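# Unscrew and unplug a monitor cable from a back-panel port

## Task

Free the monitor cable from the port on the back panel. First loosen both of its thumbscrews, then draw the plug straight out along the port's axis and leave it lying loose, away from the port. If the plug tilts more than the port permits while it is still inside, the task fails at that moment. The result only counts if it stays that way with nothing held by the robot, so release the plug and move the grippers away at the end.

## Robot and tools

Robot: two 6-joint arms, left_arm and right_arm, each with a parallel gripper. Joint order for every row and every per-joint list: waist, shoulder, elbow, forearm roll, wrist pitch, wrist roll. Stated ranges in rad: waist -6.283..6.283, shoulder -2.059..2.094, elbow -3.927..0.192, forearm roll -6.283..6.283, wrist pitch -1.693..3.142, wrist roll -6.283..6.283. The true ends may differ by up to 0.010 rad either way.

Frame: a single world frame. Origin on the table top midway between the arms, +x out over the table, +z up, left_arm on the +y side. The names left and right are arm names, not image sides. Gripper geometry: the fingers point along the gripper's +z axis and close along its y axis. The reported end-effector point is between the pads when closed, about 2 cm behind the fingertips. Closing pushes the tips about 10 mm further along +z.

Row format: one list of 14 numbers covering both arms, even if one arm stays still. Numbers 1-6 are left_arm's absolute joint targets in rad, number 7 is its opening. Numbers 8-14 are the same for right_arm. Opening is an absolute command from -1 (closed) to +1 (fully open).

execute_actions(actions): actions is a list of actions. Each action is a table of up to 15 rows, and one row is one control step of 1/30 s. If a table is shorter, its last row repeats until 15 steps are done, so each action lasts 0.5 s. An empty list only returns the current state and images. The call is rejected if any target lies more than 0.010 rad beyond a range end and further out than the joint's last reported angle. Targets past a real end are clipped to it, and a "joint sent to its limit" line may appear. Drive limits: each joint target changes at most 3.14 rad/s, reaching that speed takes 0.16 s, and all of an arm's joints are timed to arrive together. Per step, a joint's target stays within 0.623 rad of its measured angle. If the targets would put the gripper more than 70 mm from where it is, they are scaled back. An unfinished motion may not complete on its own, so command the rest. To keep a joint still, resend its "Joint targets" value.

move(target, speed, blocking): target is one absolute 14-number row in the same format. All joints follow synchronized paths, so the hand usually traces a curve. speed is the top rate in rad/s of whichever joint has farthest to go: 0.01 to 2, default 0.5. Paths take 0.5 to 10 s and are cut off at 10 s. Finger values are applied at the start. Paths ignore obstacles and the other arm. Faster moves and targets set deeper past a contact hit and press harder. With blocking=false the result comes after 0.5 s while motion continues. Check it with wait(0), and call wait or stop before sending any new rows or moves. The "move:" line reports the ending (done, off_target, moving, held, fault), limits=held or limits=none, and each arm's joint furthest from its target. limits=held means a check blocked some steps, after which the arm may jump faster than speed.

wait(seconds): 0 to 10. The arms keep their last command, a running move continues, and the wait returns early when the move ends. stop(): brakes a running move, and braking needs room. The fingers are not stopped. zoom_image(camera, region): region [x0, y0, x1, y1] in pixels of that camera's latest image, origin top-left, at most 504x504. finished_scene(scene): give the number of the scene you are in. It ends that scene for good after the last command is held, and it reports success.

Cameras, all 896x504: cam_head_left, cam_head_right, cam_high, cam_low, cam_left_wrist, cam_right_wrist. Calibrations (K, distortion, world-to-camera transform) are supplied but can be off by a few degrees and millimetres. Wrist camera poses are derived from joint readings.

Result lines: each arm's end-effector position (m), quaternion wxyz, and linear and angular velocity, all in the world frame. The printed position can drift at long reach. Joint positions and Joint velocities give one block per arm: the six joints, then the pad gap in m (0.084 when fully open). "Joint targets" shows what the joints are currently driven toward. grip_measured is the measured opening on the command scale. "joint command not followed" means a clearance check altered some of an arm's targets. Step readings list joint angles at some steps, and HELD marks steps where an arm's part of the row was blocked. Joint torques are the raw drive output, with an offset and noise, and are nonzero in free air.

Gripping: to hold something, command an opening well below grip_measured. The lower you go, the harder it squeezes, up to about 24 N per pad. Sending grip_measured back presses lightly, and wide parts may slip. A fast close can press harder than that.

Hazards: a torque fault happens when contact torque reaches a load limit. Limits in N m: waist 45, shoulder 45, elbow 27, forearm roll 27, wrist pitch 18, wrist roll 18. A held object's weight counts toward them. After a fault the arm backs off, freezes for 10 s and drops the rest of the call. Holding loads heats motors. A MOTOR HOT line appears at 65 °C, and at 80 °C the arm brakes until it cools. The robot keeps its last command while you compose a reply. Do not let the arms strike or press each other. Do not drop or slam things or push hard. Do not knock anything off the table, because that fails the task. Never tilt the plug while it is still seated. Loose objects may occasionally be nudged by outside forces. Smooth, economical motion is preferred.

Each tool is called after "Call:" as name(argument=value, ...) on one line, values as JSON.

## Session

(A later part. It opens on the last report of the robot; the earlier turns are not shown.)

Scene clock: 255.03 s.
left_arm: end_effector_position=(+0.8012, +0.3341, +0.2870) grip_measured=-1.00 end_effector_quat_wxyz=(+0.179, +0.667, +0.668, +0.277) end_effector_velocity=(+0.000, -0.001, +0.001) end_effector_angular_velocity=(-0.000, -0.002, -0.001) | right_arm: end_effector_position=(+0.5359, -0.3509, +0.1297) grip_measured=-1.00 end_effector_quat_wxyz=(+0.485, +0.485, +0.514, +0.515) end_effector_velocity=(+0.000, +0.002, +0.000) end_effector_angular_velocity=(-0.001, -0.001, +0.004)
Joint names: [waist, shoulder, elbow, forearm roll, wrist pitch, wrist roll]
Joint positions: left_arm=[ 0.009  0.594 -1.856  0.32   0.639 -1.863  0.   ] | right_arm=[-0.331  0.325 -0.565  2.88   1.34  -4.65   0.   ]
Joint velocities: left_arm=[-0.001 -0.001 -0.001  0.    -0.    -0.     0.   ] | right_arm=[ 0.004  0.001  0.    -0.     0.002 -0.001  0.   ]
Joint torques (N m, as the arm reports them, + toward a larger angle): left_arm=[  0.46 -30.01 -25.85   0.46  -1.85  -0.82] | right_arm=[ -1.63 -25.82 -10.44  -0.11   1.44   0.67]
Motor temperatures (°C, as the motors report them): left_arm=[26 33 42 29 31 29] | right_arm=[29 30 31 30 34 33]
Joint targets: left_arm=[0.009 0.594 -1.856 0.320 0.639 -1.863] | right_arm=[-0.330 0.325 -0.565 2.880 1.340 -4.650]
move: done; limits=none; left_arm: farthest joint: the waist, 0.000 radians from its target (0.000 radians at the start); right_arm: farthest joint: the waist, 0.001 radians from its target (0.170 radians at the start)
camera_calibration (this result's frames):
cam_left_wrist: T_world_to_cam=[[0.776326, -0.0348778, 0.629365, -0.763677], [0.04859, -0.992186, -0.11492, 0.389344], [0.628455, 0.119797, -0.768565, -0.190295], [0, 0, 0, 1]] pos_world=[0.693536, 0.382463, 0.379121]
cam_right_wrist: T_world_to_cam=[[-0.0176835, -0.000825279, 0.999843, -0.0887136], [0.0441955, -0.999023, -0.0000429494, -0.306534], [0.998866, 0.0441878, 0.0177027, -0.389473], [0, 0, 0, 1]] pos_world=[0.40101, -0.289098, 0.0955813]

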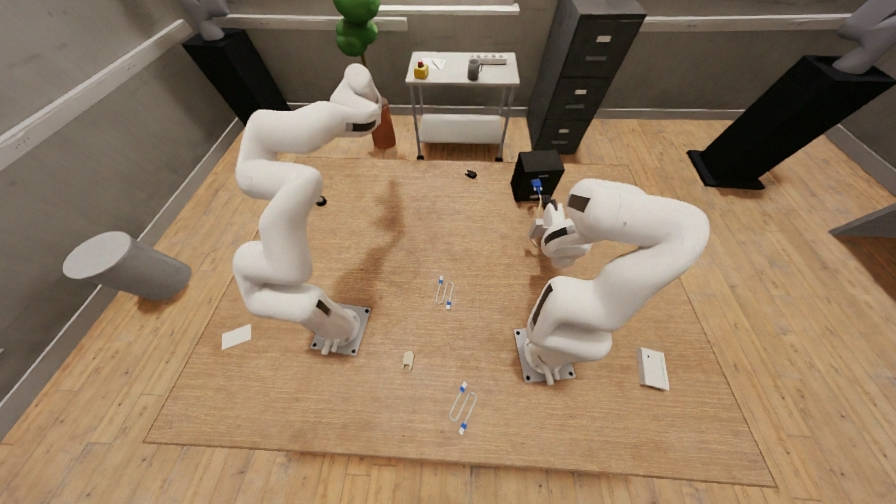

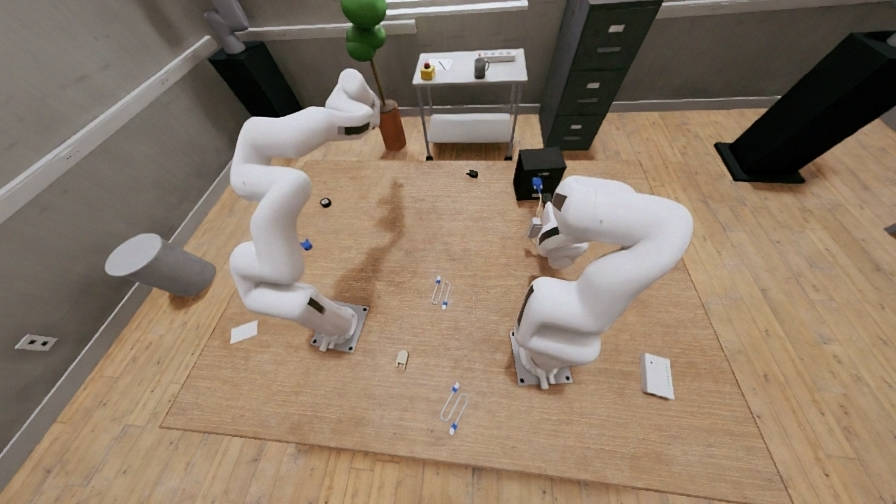

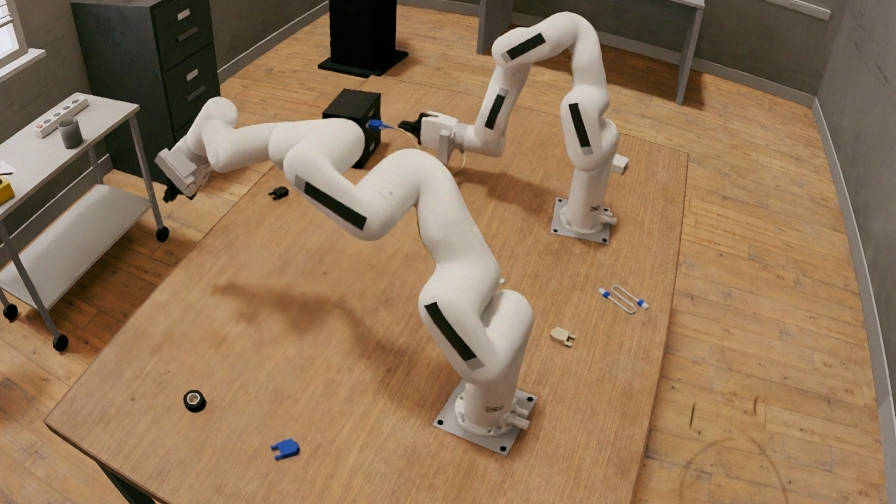

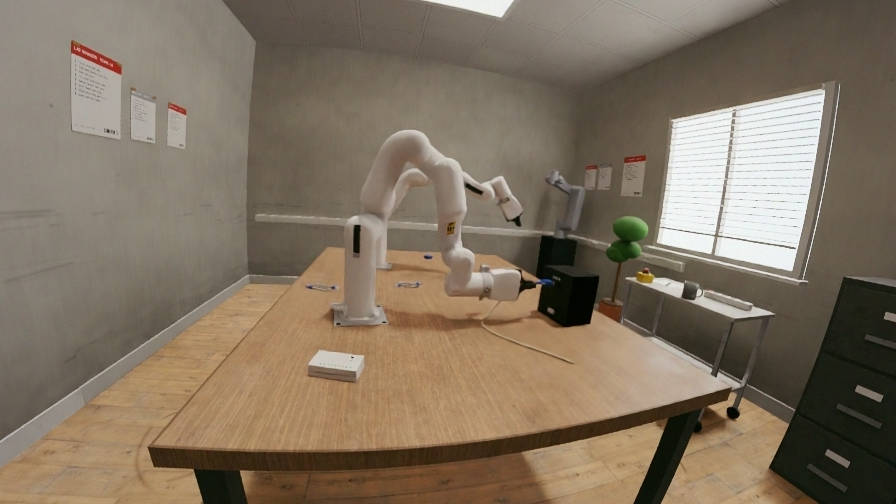

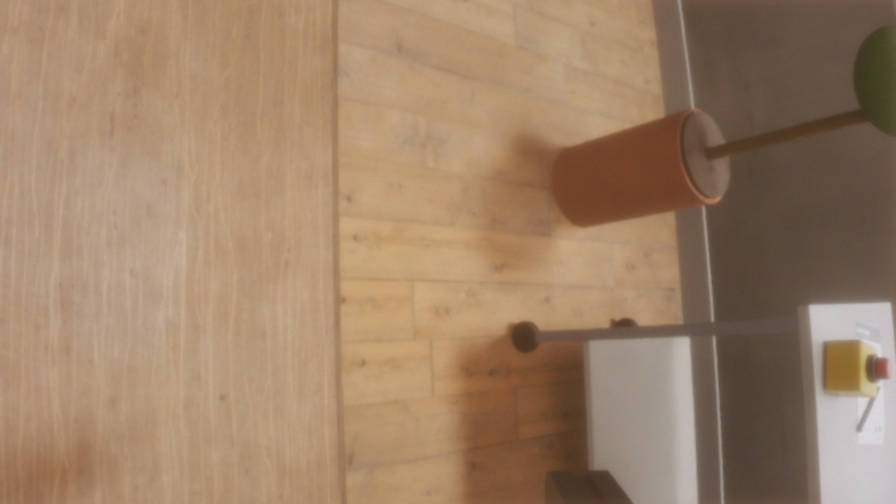

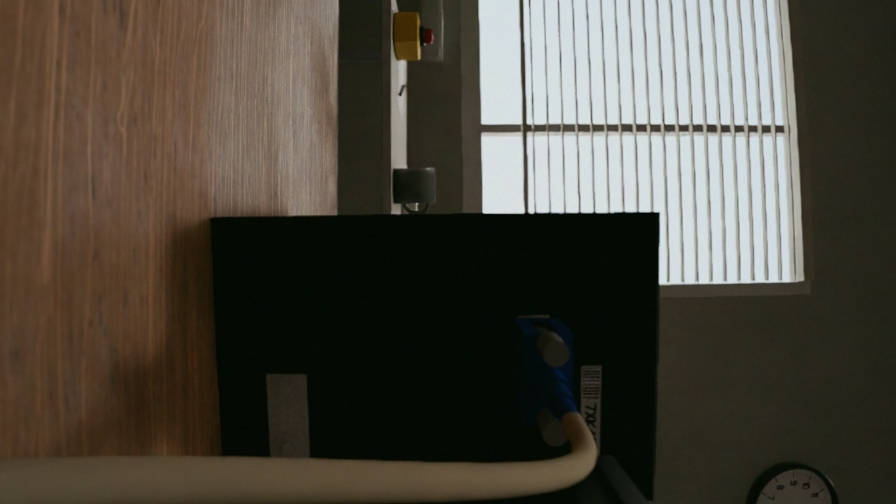

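Good.

Call:
execute_actions(actions=[[[0.009,0.594,-1.856,0.32,0.639,-1.863,-1,-0.322,0.35,-0.615,2.882,1.317,-4.645,-0.55]],[[0.009,0.594,-1.856,0.32,0.639,-1.863,-1,-0.313,0.378,-0.666,2.885,1.293,-4.64,-0.55]],[[0.009,0.594,-1.856,0.32,0.639,-1.863,-1,-0.308,0.392,-0.693,2.888,1.28,-4.637,-0.55]],[[0.009,0.594,-1.856,0.32,0.639,-1.863,-1,-0.304,0.406,-0.72,2.891,1.266,-4.635,-0.55]],[[0.009,0.594,-1.856,0.32,0.639,-1.863,-1,-0.304,0.406,-0.72,2.891,1.266,-4.635,-1]],[[0.009,0.594,-1.856,0.32,0.639,-1.863,-1,-0.304,0.406,-0.72,2.891,1.266,-4.635,-1]]])

Scene clock: 271.73 s.
left_arm: end_effector_position=(+0.8012, +0.3341, +0.2870) grip_measured=-1.00 end_effector_quat_wxyz=(+0.179, +0.667, +0.668, +0.277) end_effector_velocity=(+0.000, +0.000, +0.001) end_effector_angular_velocity=(+0.000, -0.001, -0.000) | right_arm: end_effector_position=(+0.5793, -0.3487, +0.1296) grip_measured=-0.85 end_effector_quat_wxyz=(+0.482, +0.482, +0.517, +0.518) end_effector_velocity=(-0.000, +0.000, -0.001) end_effector_angular_velocity=(-0.000, +0.001, +0.000)
Joint names: [waist, shoulder, elbow, forearm roll, wrist pitch, wrist roll]
Joint positions: left_arm=[ 0.009  0.594 -1.856  0.32   0.639 -1.863  0.   ] | right_arm=[-0.304  0.406 -0.72   2.891  1.266 -4.635  0.007]
Joint velocities: left_arm=[-0.    -0.    -0.001  0.     0.     0.     0.   ] | right_arm=[-0.     0.001  0.    -0.    -0.    -0.    -0.   ]
Joint torques (N m, as the arm reports them, + toward a larger angle): left_arm=[  1.11 -29.88 -26.21   0.28  -1.99  -0.75] | right_arm=[ -1.98 -30.41 -11.49  -0.18   1.88   0.68]
Motor temperatures (°C, as the motors report them): left_arm=[26 33 42 29 31 29] | right_arm=[29 30 31 30 33 33]
Joint targets: left_arm=[0.009 0.594 -1.856 0.320 0.639 -1.863] | right_arm=[-0.304 0.406 -0.720 2.891 1.266 -4.635]
Step readings (joint positions; steps 1 to 15: 1st action; 16 to 30: 2nd action; 31 to 45: 3rd action; 46 to 60: 4th action; 61 to 75: 5th action; 76 to 90: 6th action):
0: left_arm=[0.009 0.594 -1.856 0.320 0.639 -1.863] | right_arm=[-0.330 0.325 -0.565 2.880 1.340 -4.650]
1: left_arm=[0.009 0.594 -1.856 0.320 0.639 -1.863] | right_arm=[-0.330 0.325 -0.565 2.880 1.340 -4.650]
2: left_arm=[0.009 0.594 -1.856 0.320 0.639 -1.863] | right_arm=[-0.329 0.328 -0.570 2.880 1.336 -4.649]
4: left_arm=[0.009 0.594 -1.856 0.320 0.639 -1.863] | right_arm=[-0.325 0.340 -0.594 2.881 1.326 -4.647]
8: left_arm=[0.009 0.594 -1.856 0.320 0.639 -1.863] | right_arm=[-0.323 0.348 -0.612 2.882 1.319 -4.645]
15: left_arm=[0.009 0.594 -1.856 0.320 0.639 -1.863] | right_arm=[-0.322 0.350 -0.614 2.882 1.317 -4.645]
16: left_arm=[0.009 0.594 -1.856 0.320 0.639 -1.863] | right_arm=[-0.322 0.350 -0.615 2.882 1.317 -4.645]
17: left_arm=[0.009 0.594 -1.856 0.320 0.639 -1.863] | right_arm=[-0.321 0.353 -0.620 2.882 1.313 -4.644]
19: left_arm=[0.009 0.594 -1.856 0.320 0.639 -1.863] | right_arm=[-0.317 0.366 -0.644 2.884 1.303 -4.642]
23: left_arm=[0.009 0.594 -1.856 0.320 0.639 -1.863] | right_arm=[-0.314 0.376 -0.662 2.885 1.295 -4.640]
30: left_arm=[0.009 0.594 -1.856 0.320 0.639 -1.863] | right_arm=[-0.313 0.378 -0.665 2.885 1.293 -4.640]
31: left_arm=[0.009 0.594 -1.856 0.320 0.639 -1.863] | right_arm=[-0.313 0.378 -0.666 2.885 1.293 -4.640]
32: left_arm=[0.009 0.594 -1.856 0.320 0.639 -1.863] | right_arm=[-0.312 0.381 -0.670 2.886 1.290 -4.639]
34: left_arm=[0.009 0.594 -1.856 0.320 0.639 -1.863] | right_arm=[-0.310 0.387 -0.683 2.887 1.285 -4.638]
38: left_arm=[0.009 0.594 -1.856 0.320 0.639 -1.863] | right_arm=[-0.308 0.391 -0.691 2.888 1.281 -4.637]
45: left_arm=[0.009 0.594 -1.856 0.320 0.639 -1.863] | right_arm=[-0.308 0.392 -0.693 2.888 1.280 -4.637]
46: left_arm=[0.009 0.594 -1.856 0.320 0.639 -1.863] | right_arm=[-0.308 0.392 -0.693 2.888 1.280 -4.637]
47: left_arm=[0.009 0.594 -1.856 0.320 0.639 -1.863] | right_arm=[-0.307 0.395 -0.698 2.889 1.277 -4.637]
49: left_arm=[0.009 0.594 -1.856 0.320 0.639 -1.863] | right_arm=[-0.305 0.401 -0.711 2.890 1.271 -4.636]
53: left_arm=[0.009 0.594 -1.856 0.320 0.639 -1.863] | right_arm=[-0.304 0.405 -0.718 2.891 1.267 -4.635]
60: left_arm=[0.009 0.594 -1.856 0.320 0.639 -1.863] | right_arm=[-0.304 0.406 -0.720 2.891 1.266 -4.635]
61: left_arm=[0.009 0.594 -1.856 0.320 0.639 -1.863] | right_arm=[-0.304 0.406 -0.720 2.891 1.266 -4.635]
62: left_arm=[0.009 0.594 -1.856 0.320 0.639 -1.863] | right_arm=[-0.304 0.406 -0.720 2.891 1.266 -4.635]
64: left_arm=[0.009 0.594 -1.856 0.320 0.639 -1.863] | right_arm=[-0.304 0.406 -0.720 2.891 1.266 -4.635]
68: left_arm=[0.009 0.594 -1.856 0.320 0.639 -1.863] | right_arm=[-0.304 0.406 -0.720 2.891 1.266 -4.635]
75: left_arm=[0.009 0.594 -1.856 0.320 0.639 -1.863] | right_arm=[-0.304 0.406 -0.720 2.891 1.266 -4.635]
76: left_arm=[0.009 0.594 -1.856 0.320 0.639 -1.863] | right_arm=[-0.304 0.406 -0.720 2.891 1.266 -4.635]
77: left_arm=[0.009 0.594 -1.856 0.320 0.639 -1.863] | right_arm=[-0.304 0.406 -0.720 2.891 1.266 -4.635]
79: left_arm=[0.009 0.594 -1.856 0.320 0.639 -1.863] | right_arm=[-0.304 0.406 -0.720 2.891 1.266 -4.635]
83: left_arm=[0.009 0.594 -1.856 0.320 0.639 -1.863] | right_arm=[-0.304 0.406 -0.720 2.891 1.266 -4.635]
90: Joint positions above
camera_calibration (this result's frames):
cam_left_wrist: T_world_to_cam=[[0.776327, -0.0348778, 0.629365, -0.763677], [0.0485899, -0.992186, -0.11492, 0.389344], [0.628455, 0.119797, -0.768565, -0.190295], [0, 0, 0, 1]] pos_world=[0.693536, 0.382463, 0.379121]
cam_right_wrist: T_world_to_cam=[[-0.0161785, -0.000773471, 0.999869, -0.0886338], [0.0550578, -0.998483, 0.000118468, -0.312337], [0.998352, 0.0550525, 0.0161965, -0.428658], [0, 0, 0, 1]] pos_world=[0.443714, -0.288334, 0.0956019]

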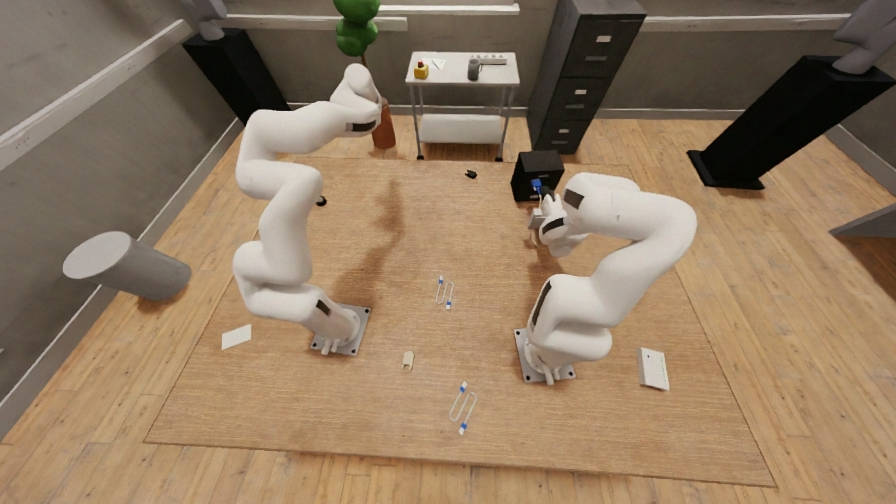

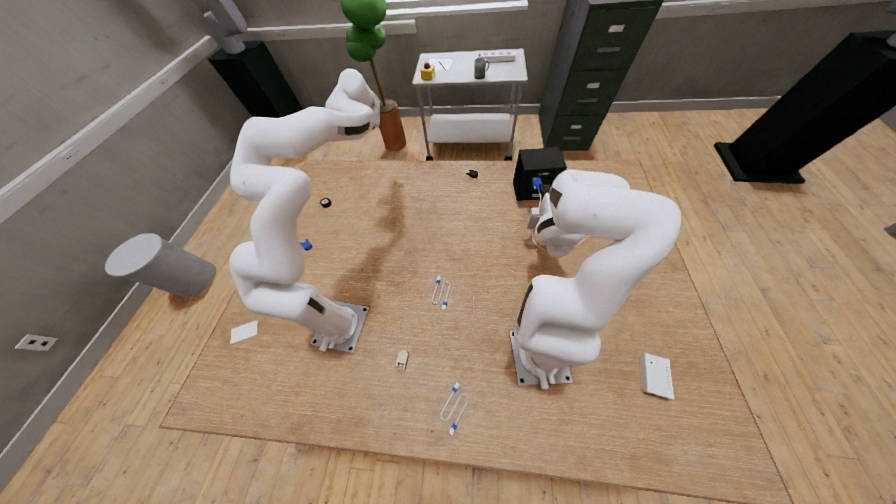

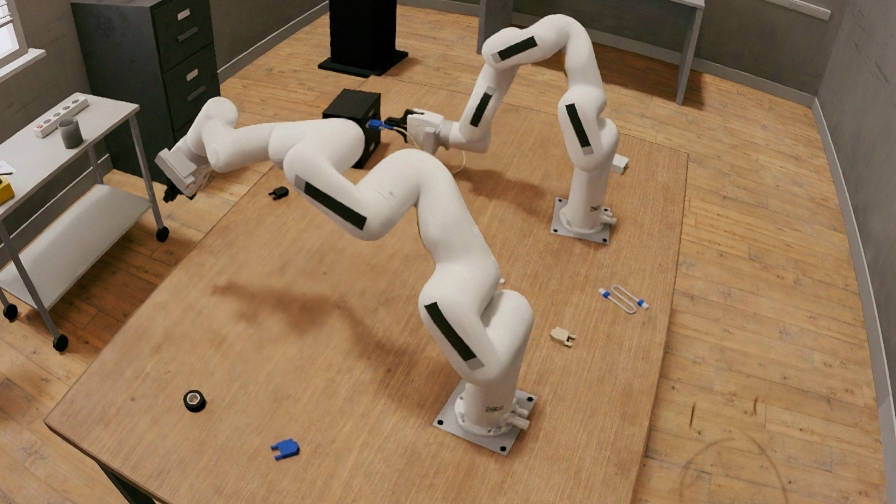

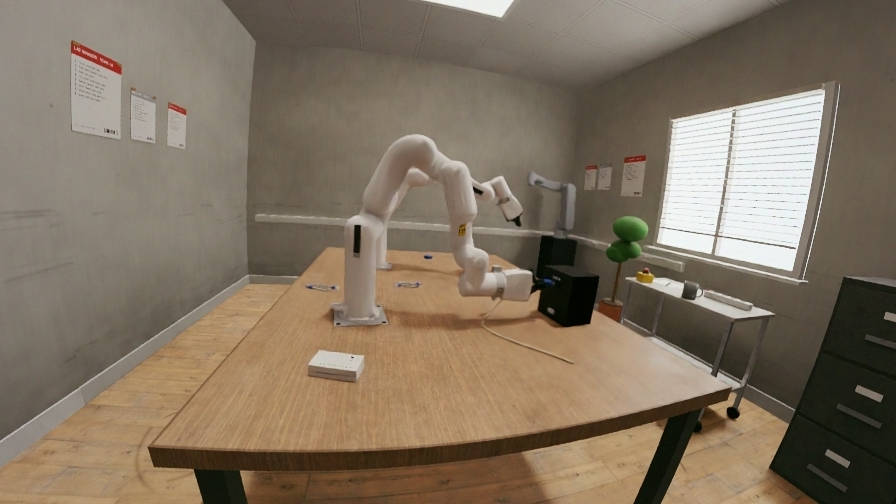

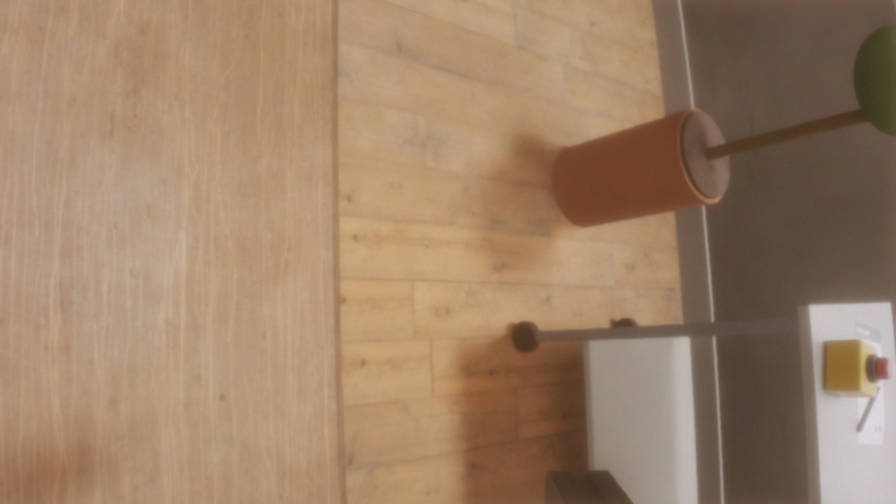

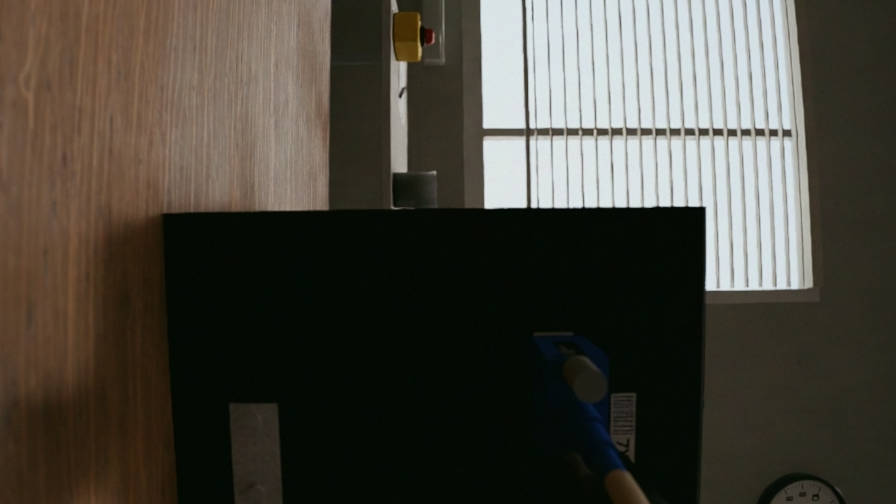

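15 strokes.

Call:
execute_actions(actions=[[[0.009,0.594,-1.856,0.32,0.639,-1.863,-1,-0.303,0.418,-0.7223,2.891,1.2755,-4.285,-0.55]],[[0.009,0.594,-1.856,0.32,0.639,-1.863,-1,-0.303,0.394,-0.7177,2.891,1.2565,-4.985,-1]],[[0.009,0.594,-1.856,0.32,0.639,-1.863,-1,-0.303,0.418,-0.7223,2.891,1.2755,-4.285,-0.55]],[[0.009,0.594,-1.856,0.32,0.639,-1.863,-1,-0.303,0.394,-0.7177,2.891,1.2565,-4.985,-1]],[[0.009,0.594,-1.856,0.32,0.639,-1.863,-1,-0.303,0.418,-0.7223,2.891,1.2755,-4.285,-0.55]],[[0.009,0.594,-1.856,0.32,0.639,-1.863,-1,-0.303,0.394,-0.7177,2.891,1.2565,-4.985,-1]],[[0.009,0.594,-1.856,0.32,0.639,-1.863,-1,-0.303,0.418,-0.7223,2.891,1.2755,-4.285,-0.55]],[[0.009,0.594,-1.856,0.32,0.639,-1.863,-1,-0.303,0.394,-0.7177,2.891,1.2565,-4.985,-1]],[[0.009,0.594,-1.856,0.32,0.639,-1.863,-1,-0.303,0.418,-0.7223,2.891,1.2755,-4.285,-0.55]],[[0.009,0.594,-1.856,0.32,0.639,-1.863,-1,-0.303,0.394,-0.7177,2.891,1.2565,-4.985,-1]],[[0.009,0.594,-1.856,0.32,0.639,-1.863,-1,-0.303,0.418,-0.7223,2.891,1.2755,-4.285,-0.55]],[[0.009,0.594,-1.856,0.32,0.639,-1.863,-1,-0.303,0.394,-0.7177,2.891,1.2565,-4.985,-1]],[[0.009,0.594,-1.856,0.32,0.639,-1.863,-1,-0.303,0.418,-0.7223,2.891,1.2755,-4.285,-0.55]],[[0.009,0.594,-1.856,0.32,0.639,-1.863,-1,-0.303,0.394,-0.7177,2.891,1.2565,-4.985,-1]],[[0.009,0.594,-1.856,0.32,0.639,-1.863,-1,-0.303,0.418,-0.7223,2.891,1.2755,-4.285,-0.55]],[[0.009,0.594,-1.856,0.32,0.639,-1.863,-1,-0.303,0.394,-0.7177,2.891,1.2565,-4.985,-1]],[[0.009,0.594,-1.856,0.32,0.639,-1.863,-1,-0.303,0.418,-0.7223,2.891,1.2755,-4.285,-0.55]],[[0.009,0.594,-1.856,0.32,0.639,-1.863,-1,-0.303,0.394,-0.7177,2.891,1.2565,-4.985,-1]],[[0.009,0.594,-1.856,0.32,0.639,-1.863,-1,-0.303,0.418,-0.7223,2.891,1.2755,-4.285,-0.55]],[[0.009,0.594,-1.856,0.32,0.639,-1.863,-1,-0.303,0.394,-0.7177,2.891,1.2565,-4.985,-1]],[[0.009,0.594,-1.856,0.32,0.639,-1.863,-1,-0.303,0.418,-0.7223,2.891,1.2755,-4.285,-0.55]],[[0.009,0.594,-1.856,0.32,0.639,-1.863,-1,-0.303,0.394,-0.7177,2.891,1.2565,-4.985,-1]],[[0.009,0.594,-1.856,0.32,0.639,-1.863,-1,-0.303,0.418,-0.7223,2.891,1.2755,-4.285,-0.55]],[[0.009,0.594,-1.856,0.32,0.639,-1.863,-1,-0.303,0.394,-0.7177,2.891,1.2565,-4.985,-1]],[[0.009,0.594,-1.856,0.32,0.639,-1.863,-1,-0.303,0.418,-0.7223,2.891,1.2755,-4.285,-0.55]],[[0.009,0.594,-1.856,0.32,0.639,-1.863,-1,-0.303,0.394,-0.7177,2.891,1.2565,-4.985,-1]],[[0.009,0.594,-1.856,0.32,0.639,-1.863,-1,-0.303,0.418,-0.7223,2.891,1.2755,-4.285,-0.55]],[[0.009,0.594,-1.856,0.32,0.639,-1.863,-1,-0.303,0.394,-0.7177,2.891,1.2565,-4.985,-1]],[[0.009,0.594,-1.856,0.32,0.639,-1.863,-1,-0.303,0.418,-0.7223,2.891,1.2755,-4.285,-0.55]],[[0.009,0.594,-1.856,0.32,0.639,-1.863,-1,-0.303,0.394,-0.7177,2.891,1.2565,-4.985,-1]]])

Scene clock: 319.60 s.
left_arm: end_effector_position=(+0.8012, +0.3341, +0.2870) grip_measured=-1.00 end_effector_quat_wxyz=(+0.179, +0.667, +0.668, +0.277) end_effector_velocity=(+0.000, +0.000, +0.000) end_effector_angular_velocity=(+0.001, -0.000, -0.000) | right_arm: end_effector_position=(+0.5794, -0.3481, +0.1330) grip_measured=-0.84 end_effector_quat_wxyz=(+0.558, +0.392, +0.588, +0.434) end_effector_velocity=(+0.000, -0.000, +0.003) end_effector_angular_velocity=(-0.339, -0.024, -0.001)
Joint names: [waist, shoulder, elbow, forearm roll, wrist pitch, wrist roll]
Joint positions: left_arm=[ 0.009  0.594 -1.856  0.32   0.639 -1.863  0.   ] | right_arm=[-0.303  0.395 -0.718  2.891  1.257 -4.955  0.007]
Joint velocities: left_arm=[ 0.     0.    -0.     0.     0.     0.001  0.   ] | right_arm=[ 0.    -0.009  0.002  0.    -0.008 -0.338  0.   ]
Joint torques (N m, as the arm reports them, + toward a larger angle): left_arm=[  0.8  -30.22 -25.59   0.05  -2.15  -0.71] | right_arm=[ -1.94 -28.81 -12.5    0.13   1.64   0.75]
Motor temperatures (°C, as the motors report them): left_arm=[26 33 42 29 31 29] | right_arm=[29 30 31 30 34 33]
Joint targets: left_arm=[0.009 0.594 -1.856 0.320 0.639 -1.863] | right_arm=[-0.303 0.394 -0.718 2.891 1.257 -4.985]
Step readings (joint positions; steps 1 to 15: 1st action; 16 to 30: 2nd action; 31 to 45: 3rd action; 46 to 60: 4th action; 61 to 75: 5th action; 76 to 90: 6th action; 91 to 105: 7th action; 106 to 120: 8th action; 121 to 135: 9th action; 136 to 150: 10th action; 151 to 165: 11th action; 166 to 180: 12th action; 181 to 195: 13th action):
0: left_arm=[0.009 0.594 -1.856 0.320 0.639 -1.863] | right_arm=[-0.304 0.406 -0.720 2.891 1.266 -4.635]
1: left_arm=[0.009 0.594 -1.856 0.320 0.639 -1.863] | right_arm=[-0.304 0.406 -0.720 2.891 1.266 -4.634]
2: left_arm=[0.009 0.594 -1.856 0.320 0.639 -1.863] | right_arm=[-0.304 0.406 -0.720 2.891 1.267 -4.628]
4: left_arm=[0.009 0.594 -1.856 0.320 0.639 -1.863] | right_arm=[-0.304 0.407 -0.721 2.891 1.268 -4.577]
8: left_arm=[0.009 0.594 -1.856 0.320 0.639 -1.863] | right_arm=[-0.303 0.415 -0.722 2.891 1.273 -4.378]
15: left_arm=[0.009 0.594 -1.856 0.320 0.639 -1.863] | right_arm=[-0.303 0.418 -0.722 2.891 1.275 -4.291]
16: left_arm=[0.009 0.594 -1.856 0.320 0.639 -1.863] | right_arm=[-0.303 0.418 -0.722 2.891 1.275 -4.290]
17: left_arm=[0.009 0.594 -1.856 0.320 0.639 -1.863] | right_arm=[-0.303 0.418 -0.722 2.891 1.275 -4.296]
19: left_arm=[0.009 0.594 -1.856 0.320 0.639 -1.863] | right_arm=[-0.303 0.416 -0.722 2.891 1.274 -4.345]
23: left_arm=[0.009 0.594 -1.856 0.320 0.639 -1.863] | right_arm=[-0.303 0.406 -0.720 2.891 1.266 -4.626]
30: left_arm=[0.009 0.594 -1.856 0.320 0.639 -1.863] | right_arm=[-0.303 0.395 -0.718 2.891 1.257 -4.955]
31: left_arm=[0.009 0.594 -1.856 0.320 0.639 -1.863] | right_arm=[-0.303 0.395 -0.718 2.891 1.257 -4.964]
32: left_arm=[0.009 0.594 -1.856 0.320 0.639 -1.863] | right_arm=[-0.303 0.395 -0.718 2.891 1.257 -4.963]
34: left_arm=[0.009 0.594 -1.856 0.320 0.639 -1.863] | right_arm=[-0.303 0.396 -0.719 2.891 1.259 -4.920]
38: left_arm=[0.009 0.594 -1.856 0.320 0.639 -1.863] | right_arm=[-0.303 0.406 -0.720 2.891 1.266 -4.643]
45: left_arm=[0.009 0.594 -1.856 0.320 0.639 -1.863] | right_arm=[-0.303 0.417 -0.722 2.891 1.275 -4.315]
46: left_arm=[0.009 0.594 -1.856 0.320 0.639 -1.863] | right_arm=[-0.303 0.417 -0.722 2.891 1.275 -4.306]
47: left_arm=[0.009 0.594 -1.856 0.320 0.639 -1.863] | right_arm=[-0.303 0.417 -0.722 2.891 1.275 -4.306]
49: left_arm=[0.009 0.594 -1.856 0.320 0.639 -1.863] | right_arm=[-0.303 0.416 -0.722 2.891 1.274 -4.350]
53: left_arm=[0.009 0.594 -1.856 0.320 0.639 -1.863] | right_arm=[-0.303 0.406 -0.720 2.891 1.266 -4.627]
60: left_arm=[0.009 0.594 -1.856 0.320 0.639 -1.863] | right_arm=[-0.303 0.395 -0.718 2.891 1.257 -4.955]
61: left_arm=[0.009 0.594 -1.856 0.320 0.639 -1.863] | right_arm=[-0.303 0.395 -0.718 2.891 1.257 -4.964]
62: left_arm=[0.009 0.594 -1.856 0.320 0.639 -1.863] | right_arm=[-0.303 0.395 -0.718 2.891 1.257 -4.964]
64: left_arm=[0.009 0.594 -1.856 0.320 0.639 -1.863] | right_arm=[-0.303 0.396 -0.719 2.891 1.259 -4.920]
68: left_arm=[0.009 0.594 -1.856 0.320 0.639 -1.863] | right_arm=[-0.303 0.406 -0.720 2.891 1.266 -4.643]
75: left_arm=[0.009 0.594 -1.856 0.320 0.639 -1.863] | right_arm=[-0.303 0.417 -0.722 2.891 1.275 -4.315]
76: left_arm=[0.009 0.594 -1.856 0.320 0.639 -1.863] | right_arm=[-0.303 0.417 -0.722 2.891 1.275 -4.306]
77: left_arm=[0.009 0.594 -1.856 0.320 0.639 -1.863] | right_arm=[-0.303 0.417 -0.722 2.891 1.275 -4.306]
79: left_arm=[0.009 0.594 -1.856 0.320 0.639 -1.863] | right_arm=[-0.303 0.416 -0.722 2.891 1.274 -4.350]
83: left_arm=[0.009 0.594 -1.856 0.320 0.639 -1.863] | right_arm=[-0.303 0.406 -0.720 2.891 1.266 -4.627]
90: left_arm=[0.009 0.594 -1.856 0.320 0.639 -1.863] | right_arm=[-0.303 0.395 -0.718 2.891 1.257 -4.955]
91: left_arm=[0.009 0.594 -1.856 0.320 0.639 -1.863] | right_arm=[-0.303 0.395 -0.718 2.891 1.257 -4.964]
92: left_arm=[0.009 0.594 -1.856 0.320 0.639 -1.863] | right_arm=[-0.303 0.395 -0.718 2.891 1.257 -4.964]
94: left_arm=[0.009 0.594 -1.856 0.320 0.639 -1.863] | right_arm=[-0.303 0.396 -0.719 2.891 1.259 -4.920]
98: left_arm=[0.009 0.594 -1.856 0.320 0.639 -1.863] | right_arm=[-0.303 0.406 -0.720 2.891 1.266 -4.643]
105: left_arm=[0.009 0.594 -1.856 0.320 0.639 -1.863] | right_arm=[-0.303 0.417 -0.722 2.891 1.275 -4.315]
106: left_arm=[0.009 0.594 -1.856 0.320 0.639 -1.863] | right_arm=[-0.303 0.417 -0.722 2.891 1.275 -4.306]
107: left_arm=[0.009 0.594 -1.856 0.320 0.639 -1.863] | right_arm=[-0.303 0.417 -0.722 2.891 1.275 -4.306]
109: left_arm=[0.009 0.594 -1.856 0.320 0.639 -1.863] | right_arm=[-0.303 0.416 -0.722 2.891 1.274 -4.350]
113: left_arm=[0.009 0.594 -1.856 0.320 0.639 -1.863] | right_arm=[-0.303 0.406 -0.720 2.891 1.266 -4.627]
120: left_arm=[0.009 0.594 -1.856 0.320 0.639 -1.863] | right_arm=[-0.303 0.395 -0.718 2.891 1.257 -4.955]
121: left_arm=[0.009 0.594 -1.856 0.320 0.639 -1.863] | right_arm=[-0.303 0.395 -0.718 2.891 1.257 -4.964]
122: left_arm=[0.009 0.594 -1.856 0.320 0.639 -1.863] | right_arm=[-0.303 0.395 -0.718 2.891 1.257 -4.964]
124: left_arm=[0.009 0.594 -1.856 0.320 0.639 -1.863] | right_arm=[-0.303 0.396 -0.719 2.891 1.259 -4.920]
128: left_arm=[0.009 0.594 -1.856 0.320 0.639 -1.863] | right_arm=[-0.303 0.406 -0.720 2.891 1.266 -4.643]
135: left_arm=[0.009 0.594 -1.856 0.320 0.639 -1.863] | right_arm=[-0.303 0.417 -0.722 2.891 1.275 -4.315]
136: left_arm=[0.009 0.594 -1.856 0.320 0.639 -1.863] | right_arm=[-0.303 0.417 -0.722 2.891 1.275 -4.306]
137: left_arm=[0.009 0.594 -1.856 0.320 0.639 -1.863] | right_arm=[-0.303 0.417 -0.722 2.891 1.275 -4.306]
139: left_arm=[0.009 0.594 -1.856 0.320 0.639 -1.863] | right_arm=[-0.303 0.416 -0.722 2.891 1.274 -4.350]
143: left_arm=[0.009 0.594 -1.856 0.320 0.639 -1.863] | right_arm=[-0.303 0.406 -0.720 2.891 1.266 -4.627]
150: left_arm=[0.009 0.594 -1.856 0.320 0.639 -1.863] | right_arm=[-0.303 0.395 -0.718 2.891 1.257 -4.955]
151: left_arm=[0.009 0.594 -1.856 0.320 0.639 -1.863] | right_arm=[-0.303 0.395 -0.718 2.891 1.257 -4.964]
152: left_arm=[0.009 0.594 -1.856 0.320 0.639 -1.863] | right_arm=[-0.303 0.395 -0.718 2.891 1.257 -4.964]
154: left_arm=[0.009 0.594 -1.856 0.320 0.639 -1.863] | right_arm=[-0.303 0.396 -0.719 2.891 1.259 -4.920]
158: left_arm=[0.009 0.594 -1.856 0.320 0.639 -1.863] | right_arm=[-0.303 0.406 -0.720 2.891 1.266 -4.643]
165: left_arm=[0.009 0.594 -1.856 0.320 0.639 -1.863] | right_arm=[-0.303 0.417 -0.722 2.891 1.275 -4.315]
166: left_arm=[0.009 0.594 -1.856 0.320 0.639 -1.863] | right_arm=[-0.303 0.417 -0.722 2.891 1.275 -4.306]
167: left_arm=[0.009 0.594 -1.856 0.320 0.639 -1.863] | right_arm=[-0.303 0.417 -0.722 2.891 1.275 -4.306]
169: left_arm=[0.009 0.594 -1.856 0.320 0.639 -1.863] | right_arm=[-0.303 0.416 -0.722 2.891 1.274 -4.350]
173: left_arm=[0.009 0.594 -1.856 0.320 0.639 -1.863] | right_arm=[-0.303 0.406 -0.720 2.891 1.266 -4.627]
180: left_arm=[0.009 0.594 -1.856 0.320 0.639 -1.863] | right_arm=[-0.303 0.395 -0.718 2.891 1.257 -4.955]
181: left_arm=[0.009 0.594 -1.856 0.320 0.639 -1.863] | right_arm=[-0.303 0.395 -0.718 2.891 1.257 -4.964]
182: left_arm=[0.009 0.594 -1.856 0.320 0.639 -1.863] | right_arm=[-0.303 0.395 -0.718 2.891 1.257 -4.964]
184: left_arm=[0.009 0.594 -1.856 0.320 0.639 -1.863] | right_arm=[-0.303 0.396 -0.719 2.891 1.259 -4.920]
Lines left out of this list: 87.
camera_calibration (this result's frames):
cam_left_wrist: T_world_to_cam=[[0.776326, -0.0348775, 0.629365, -0.763677], [0.0485901, -0.992186, -0.11492, 0.389344], [0.628455, 0.119796, -0.768565, -0.190295], [0, 0, 0, 1]] pos_world=[0.693536, 0.382463, 0.379121]
cam_right_wrist: T_world_to_cam=[[-0.0391989, 0.315246, 0.9482, 0.0381351], [0.0522861, -0.946982, 0.317003, -0.334436], [0.997863, 0.0620038, 0.0206376, -0.426684], [0, 0, 0, 1]] pos_world=[0.444753, -0.302271, 0.0786632]

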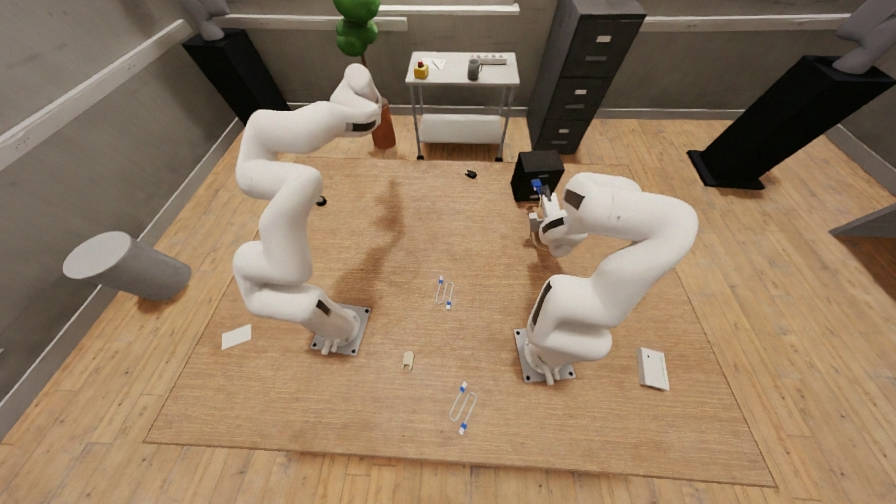

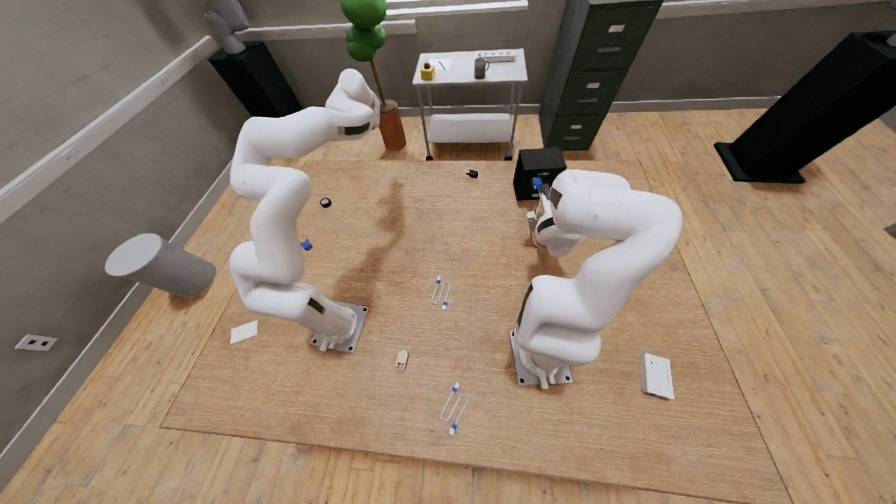

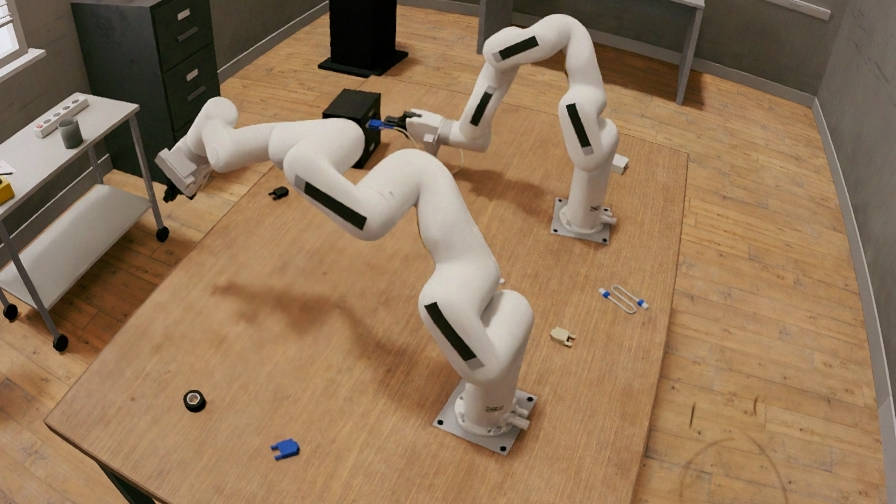

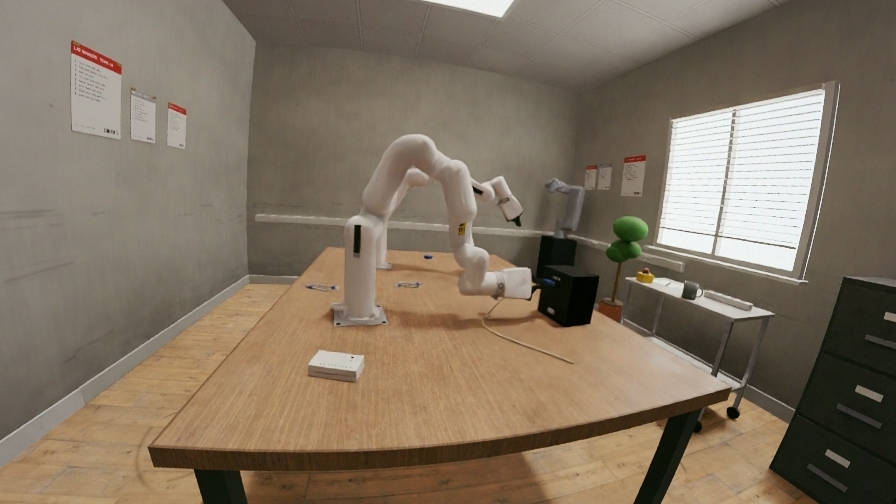

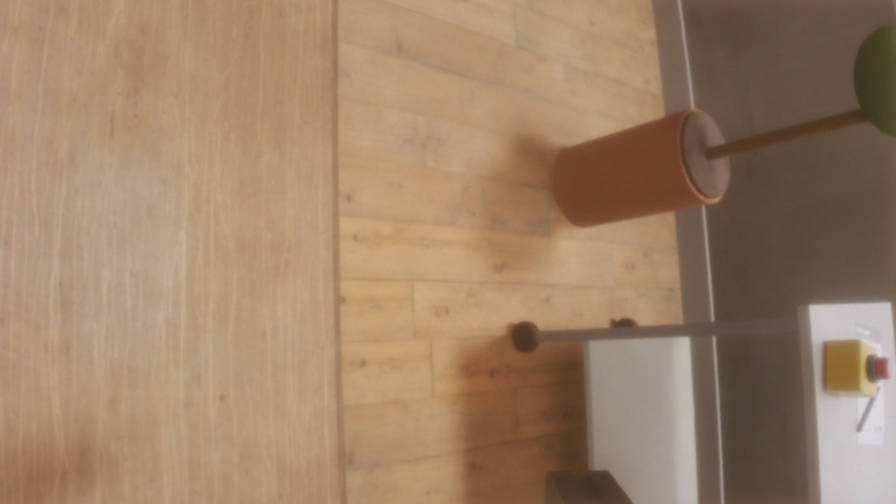

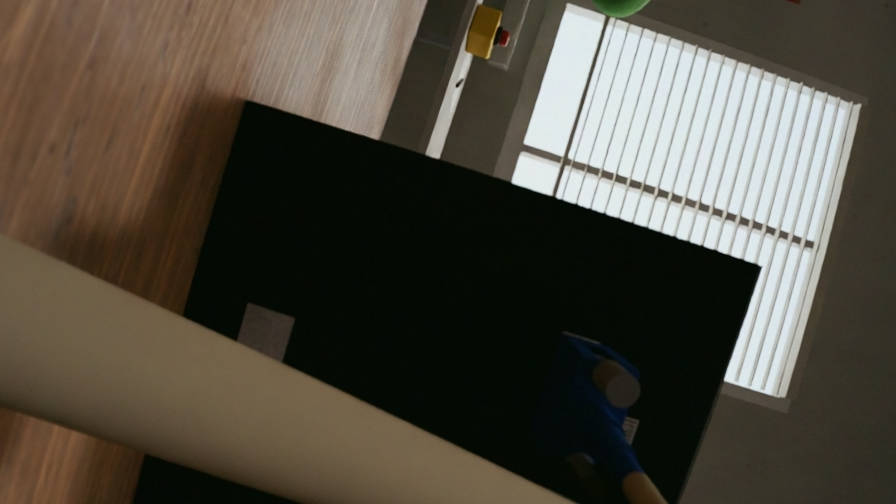

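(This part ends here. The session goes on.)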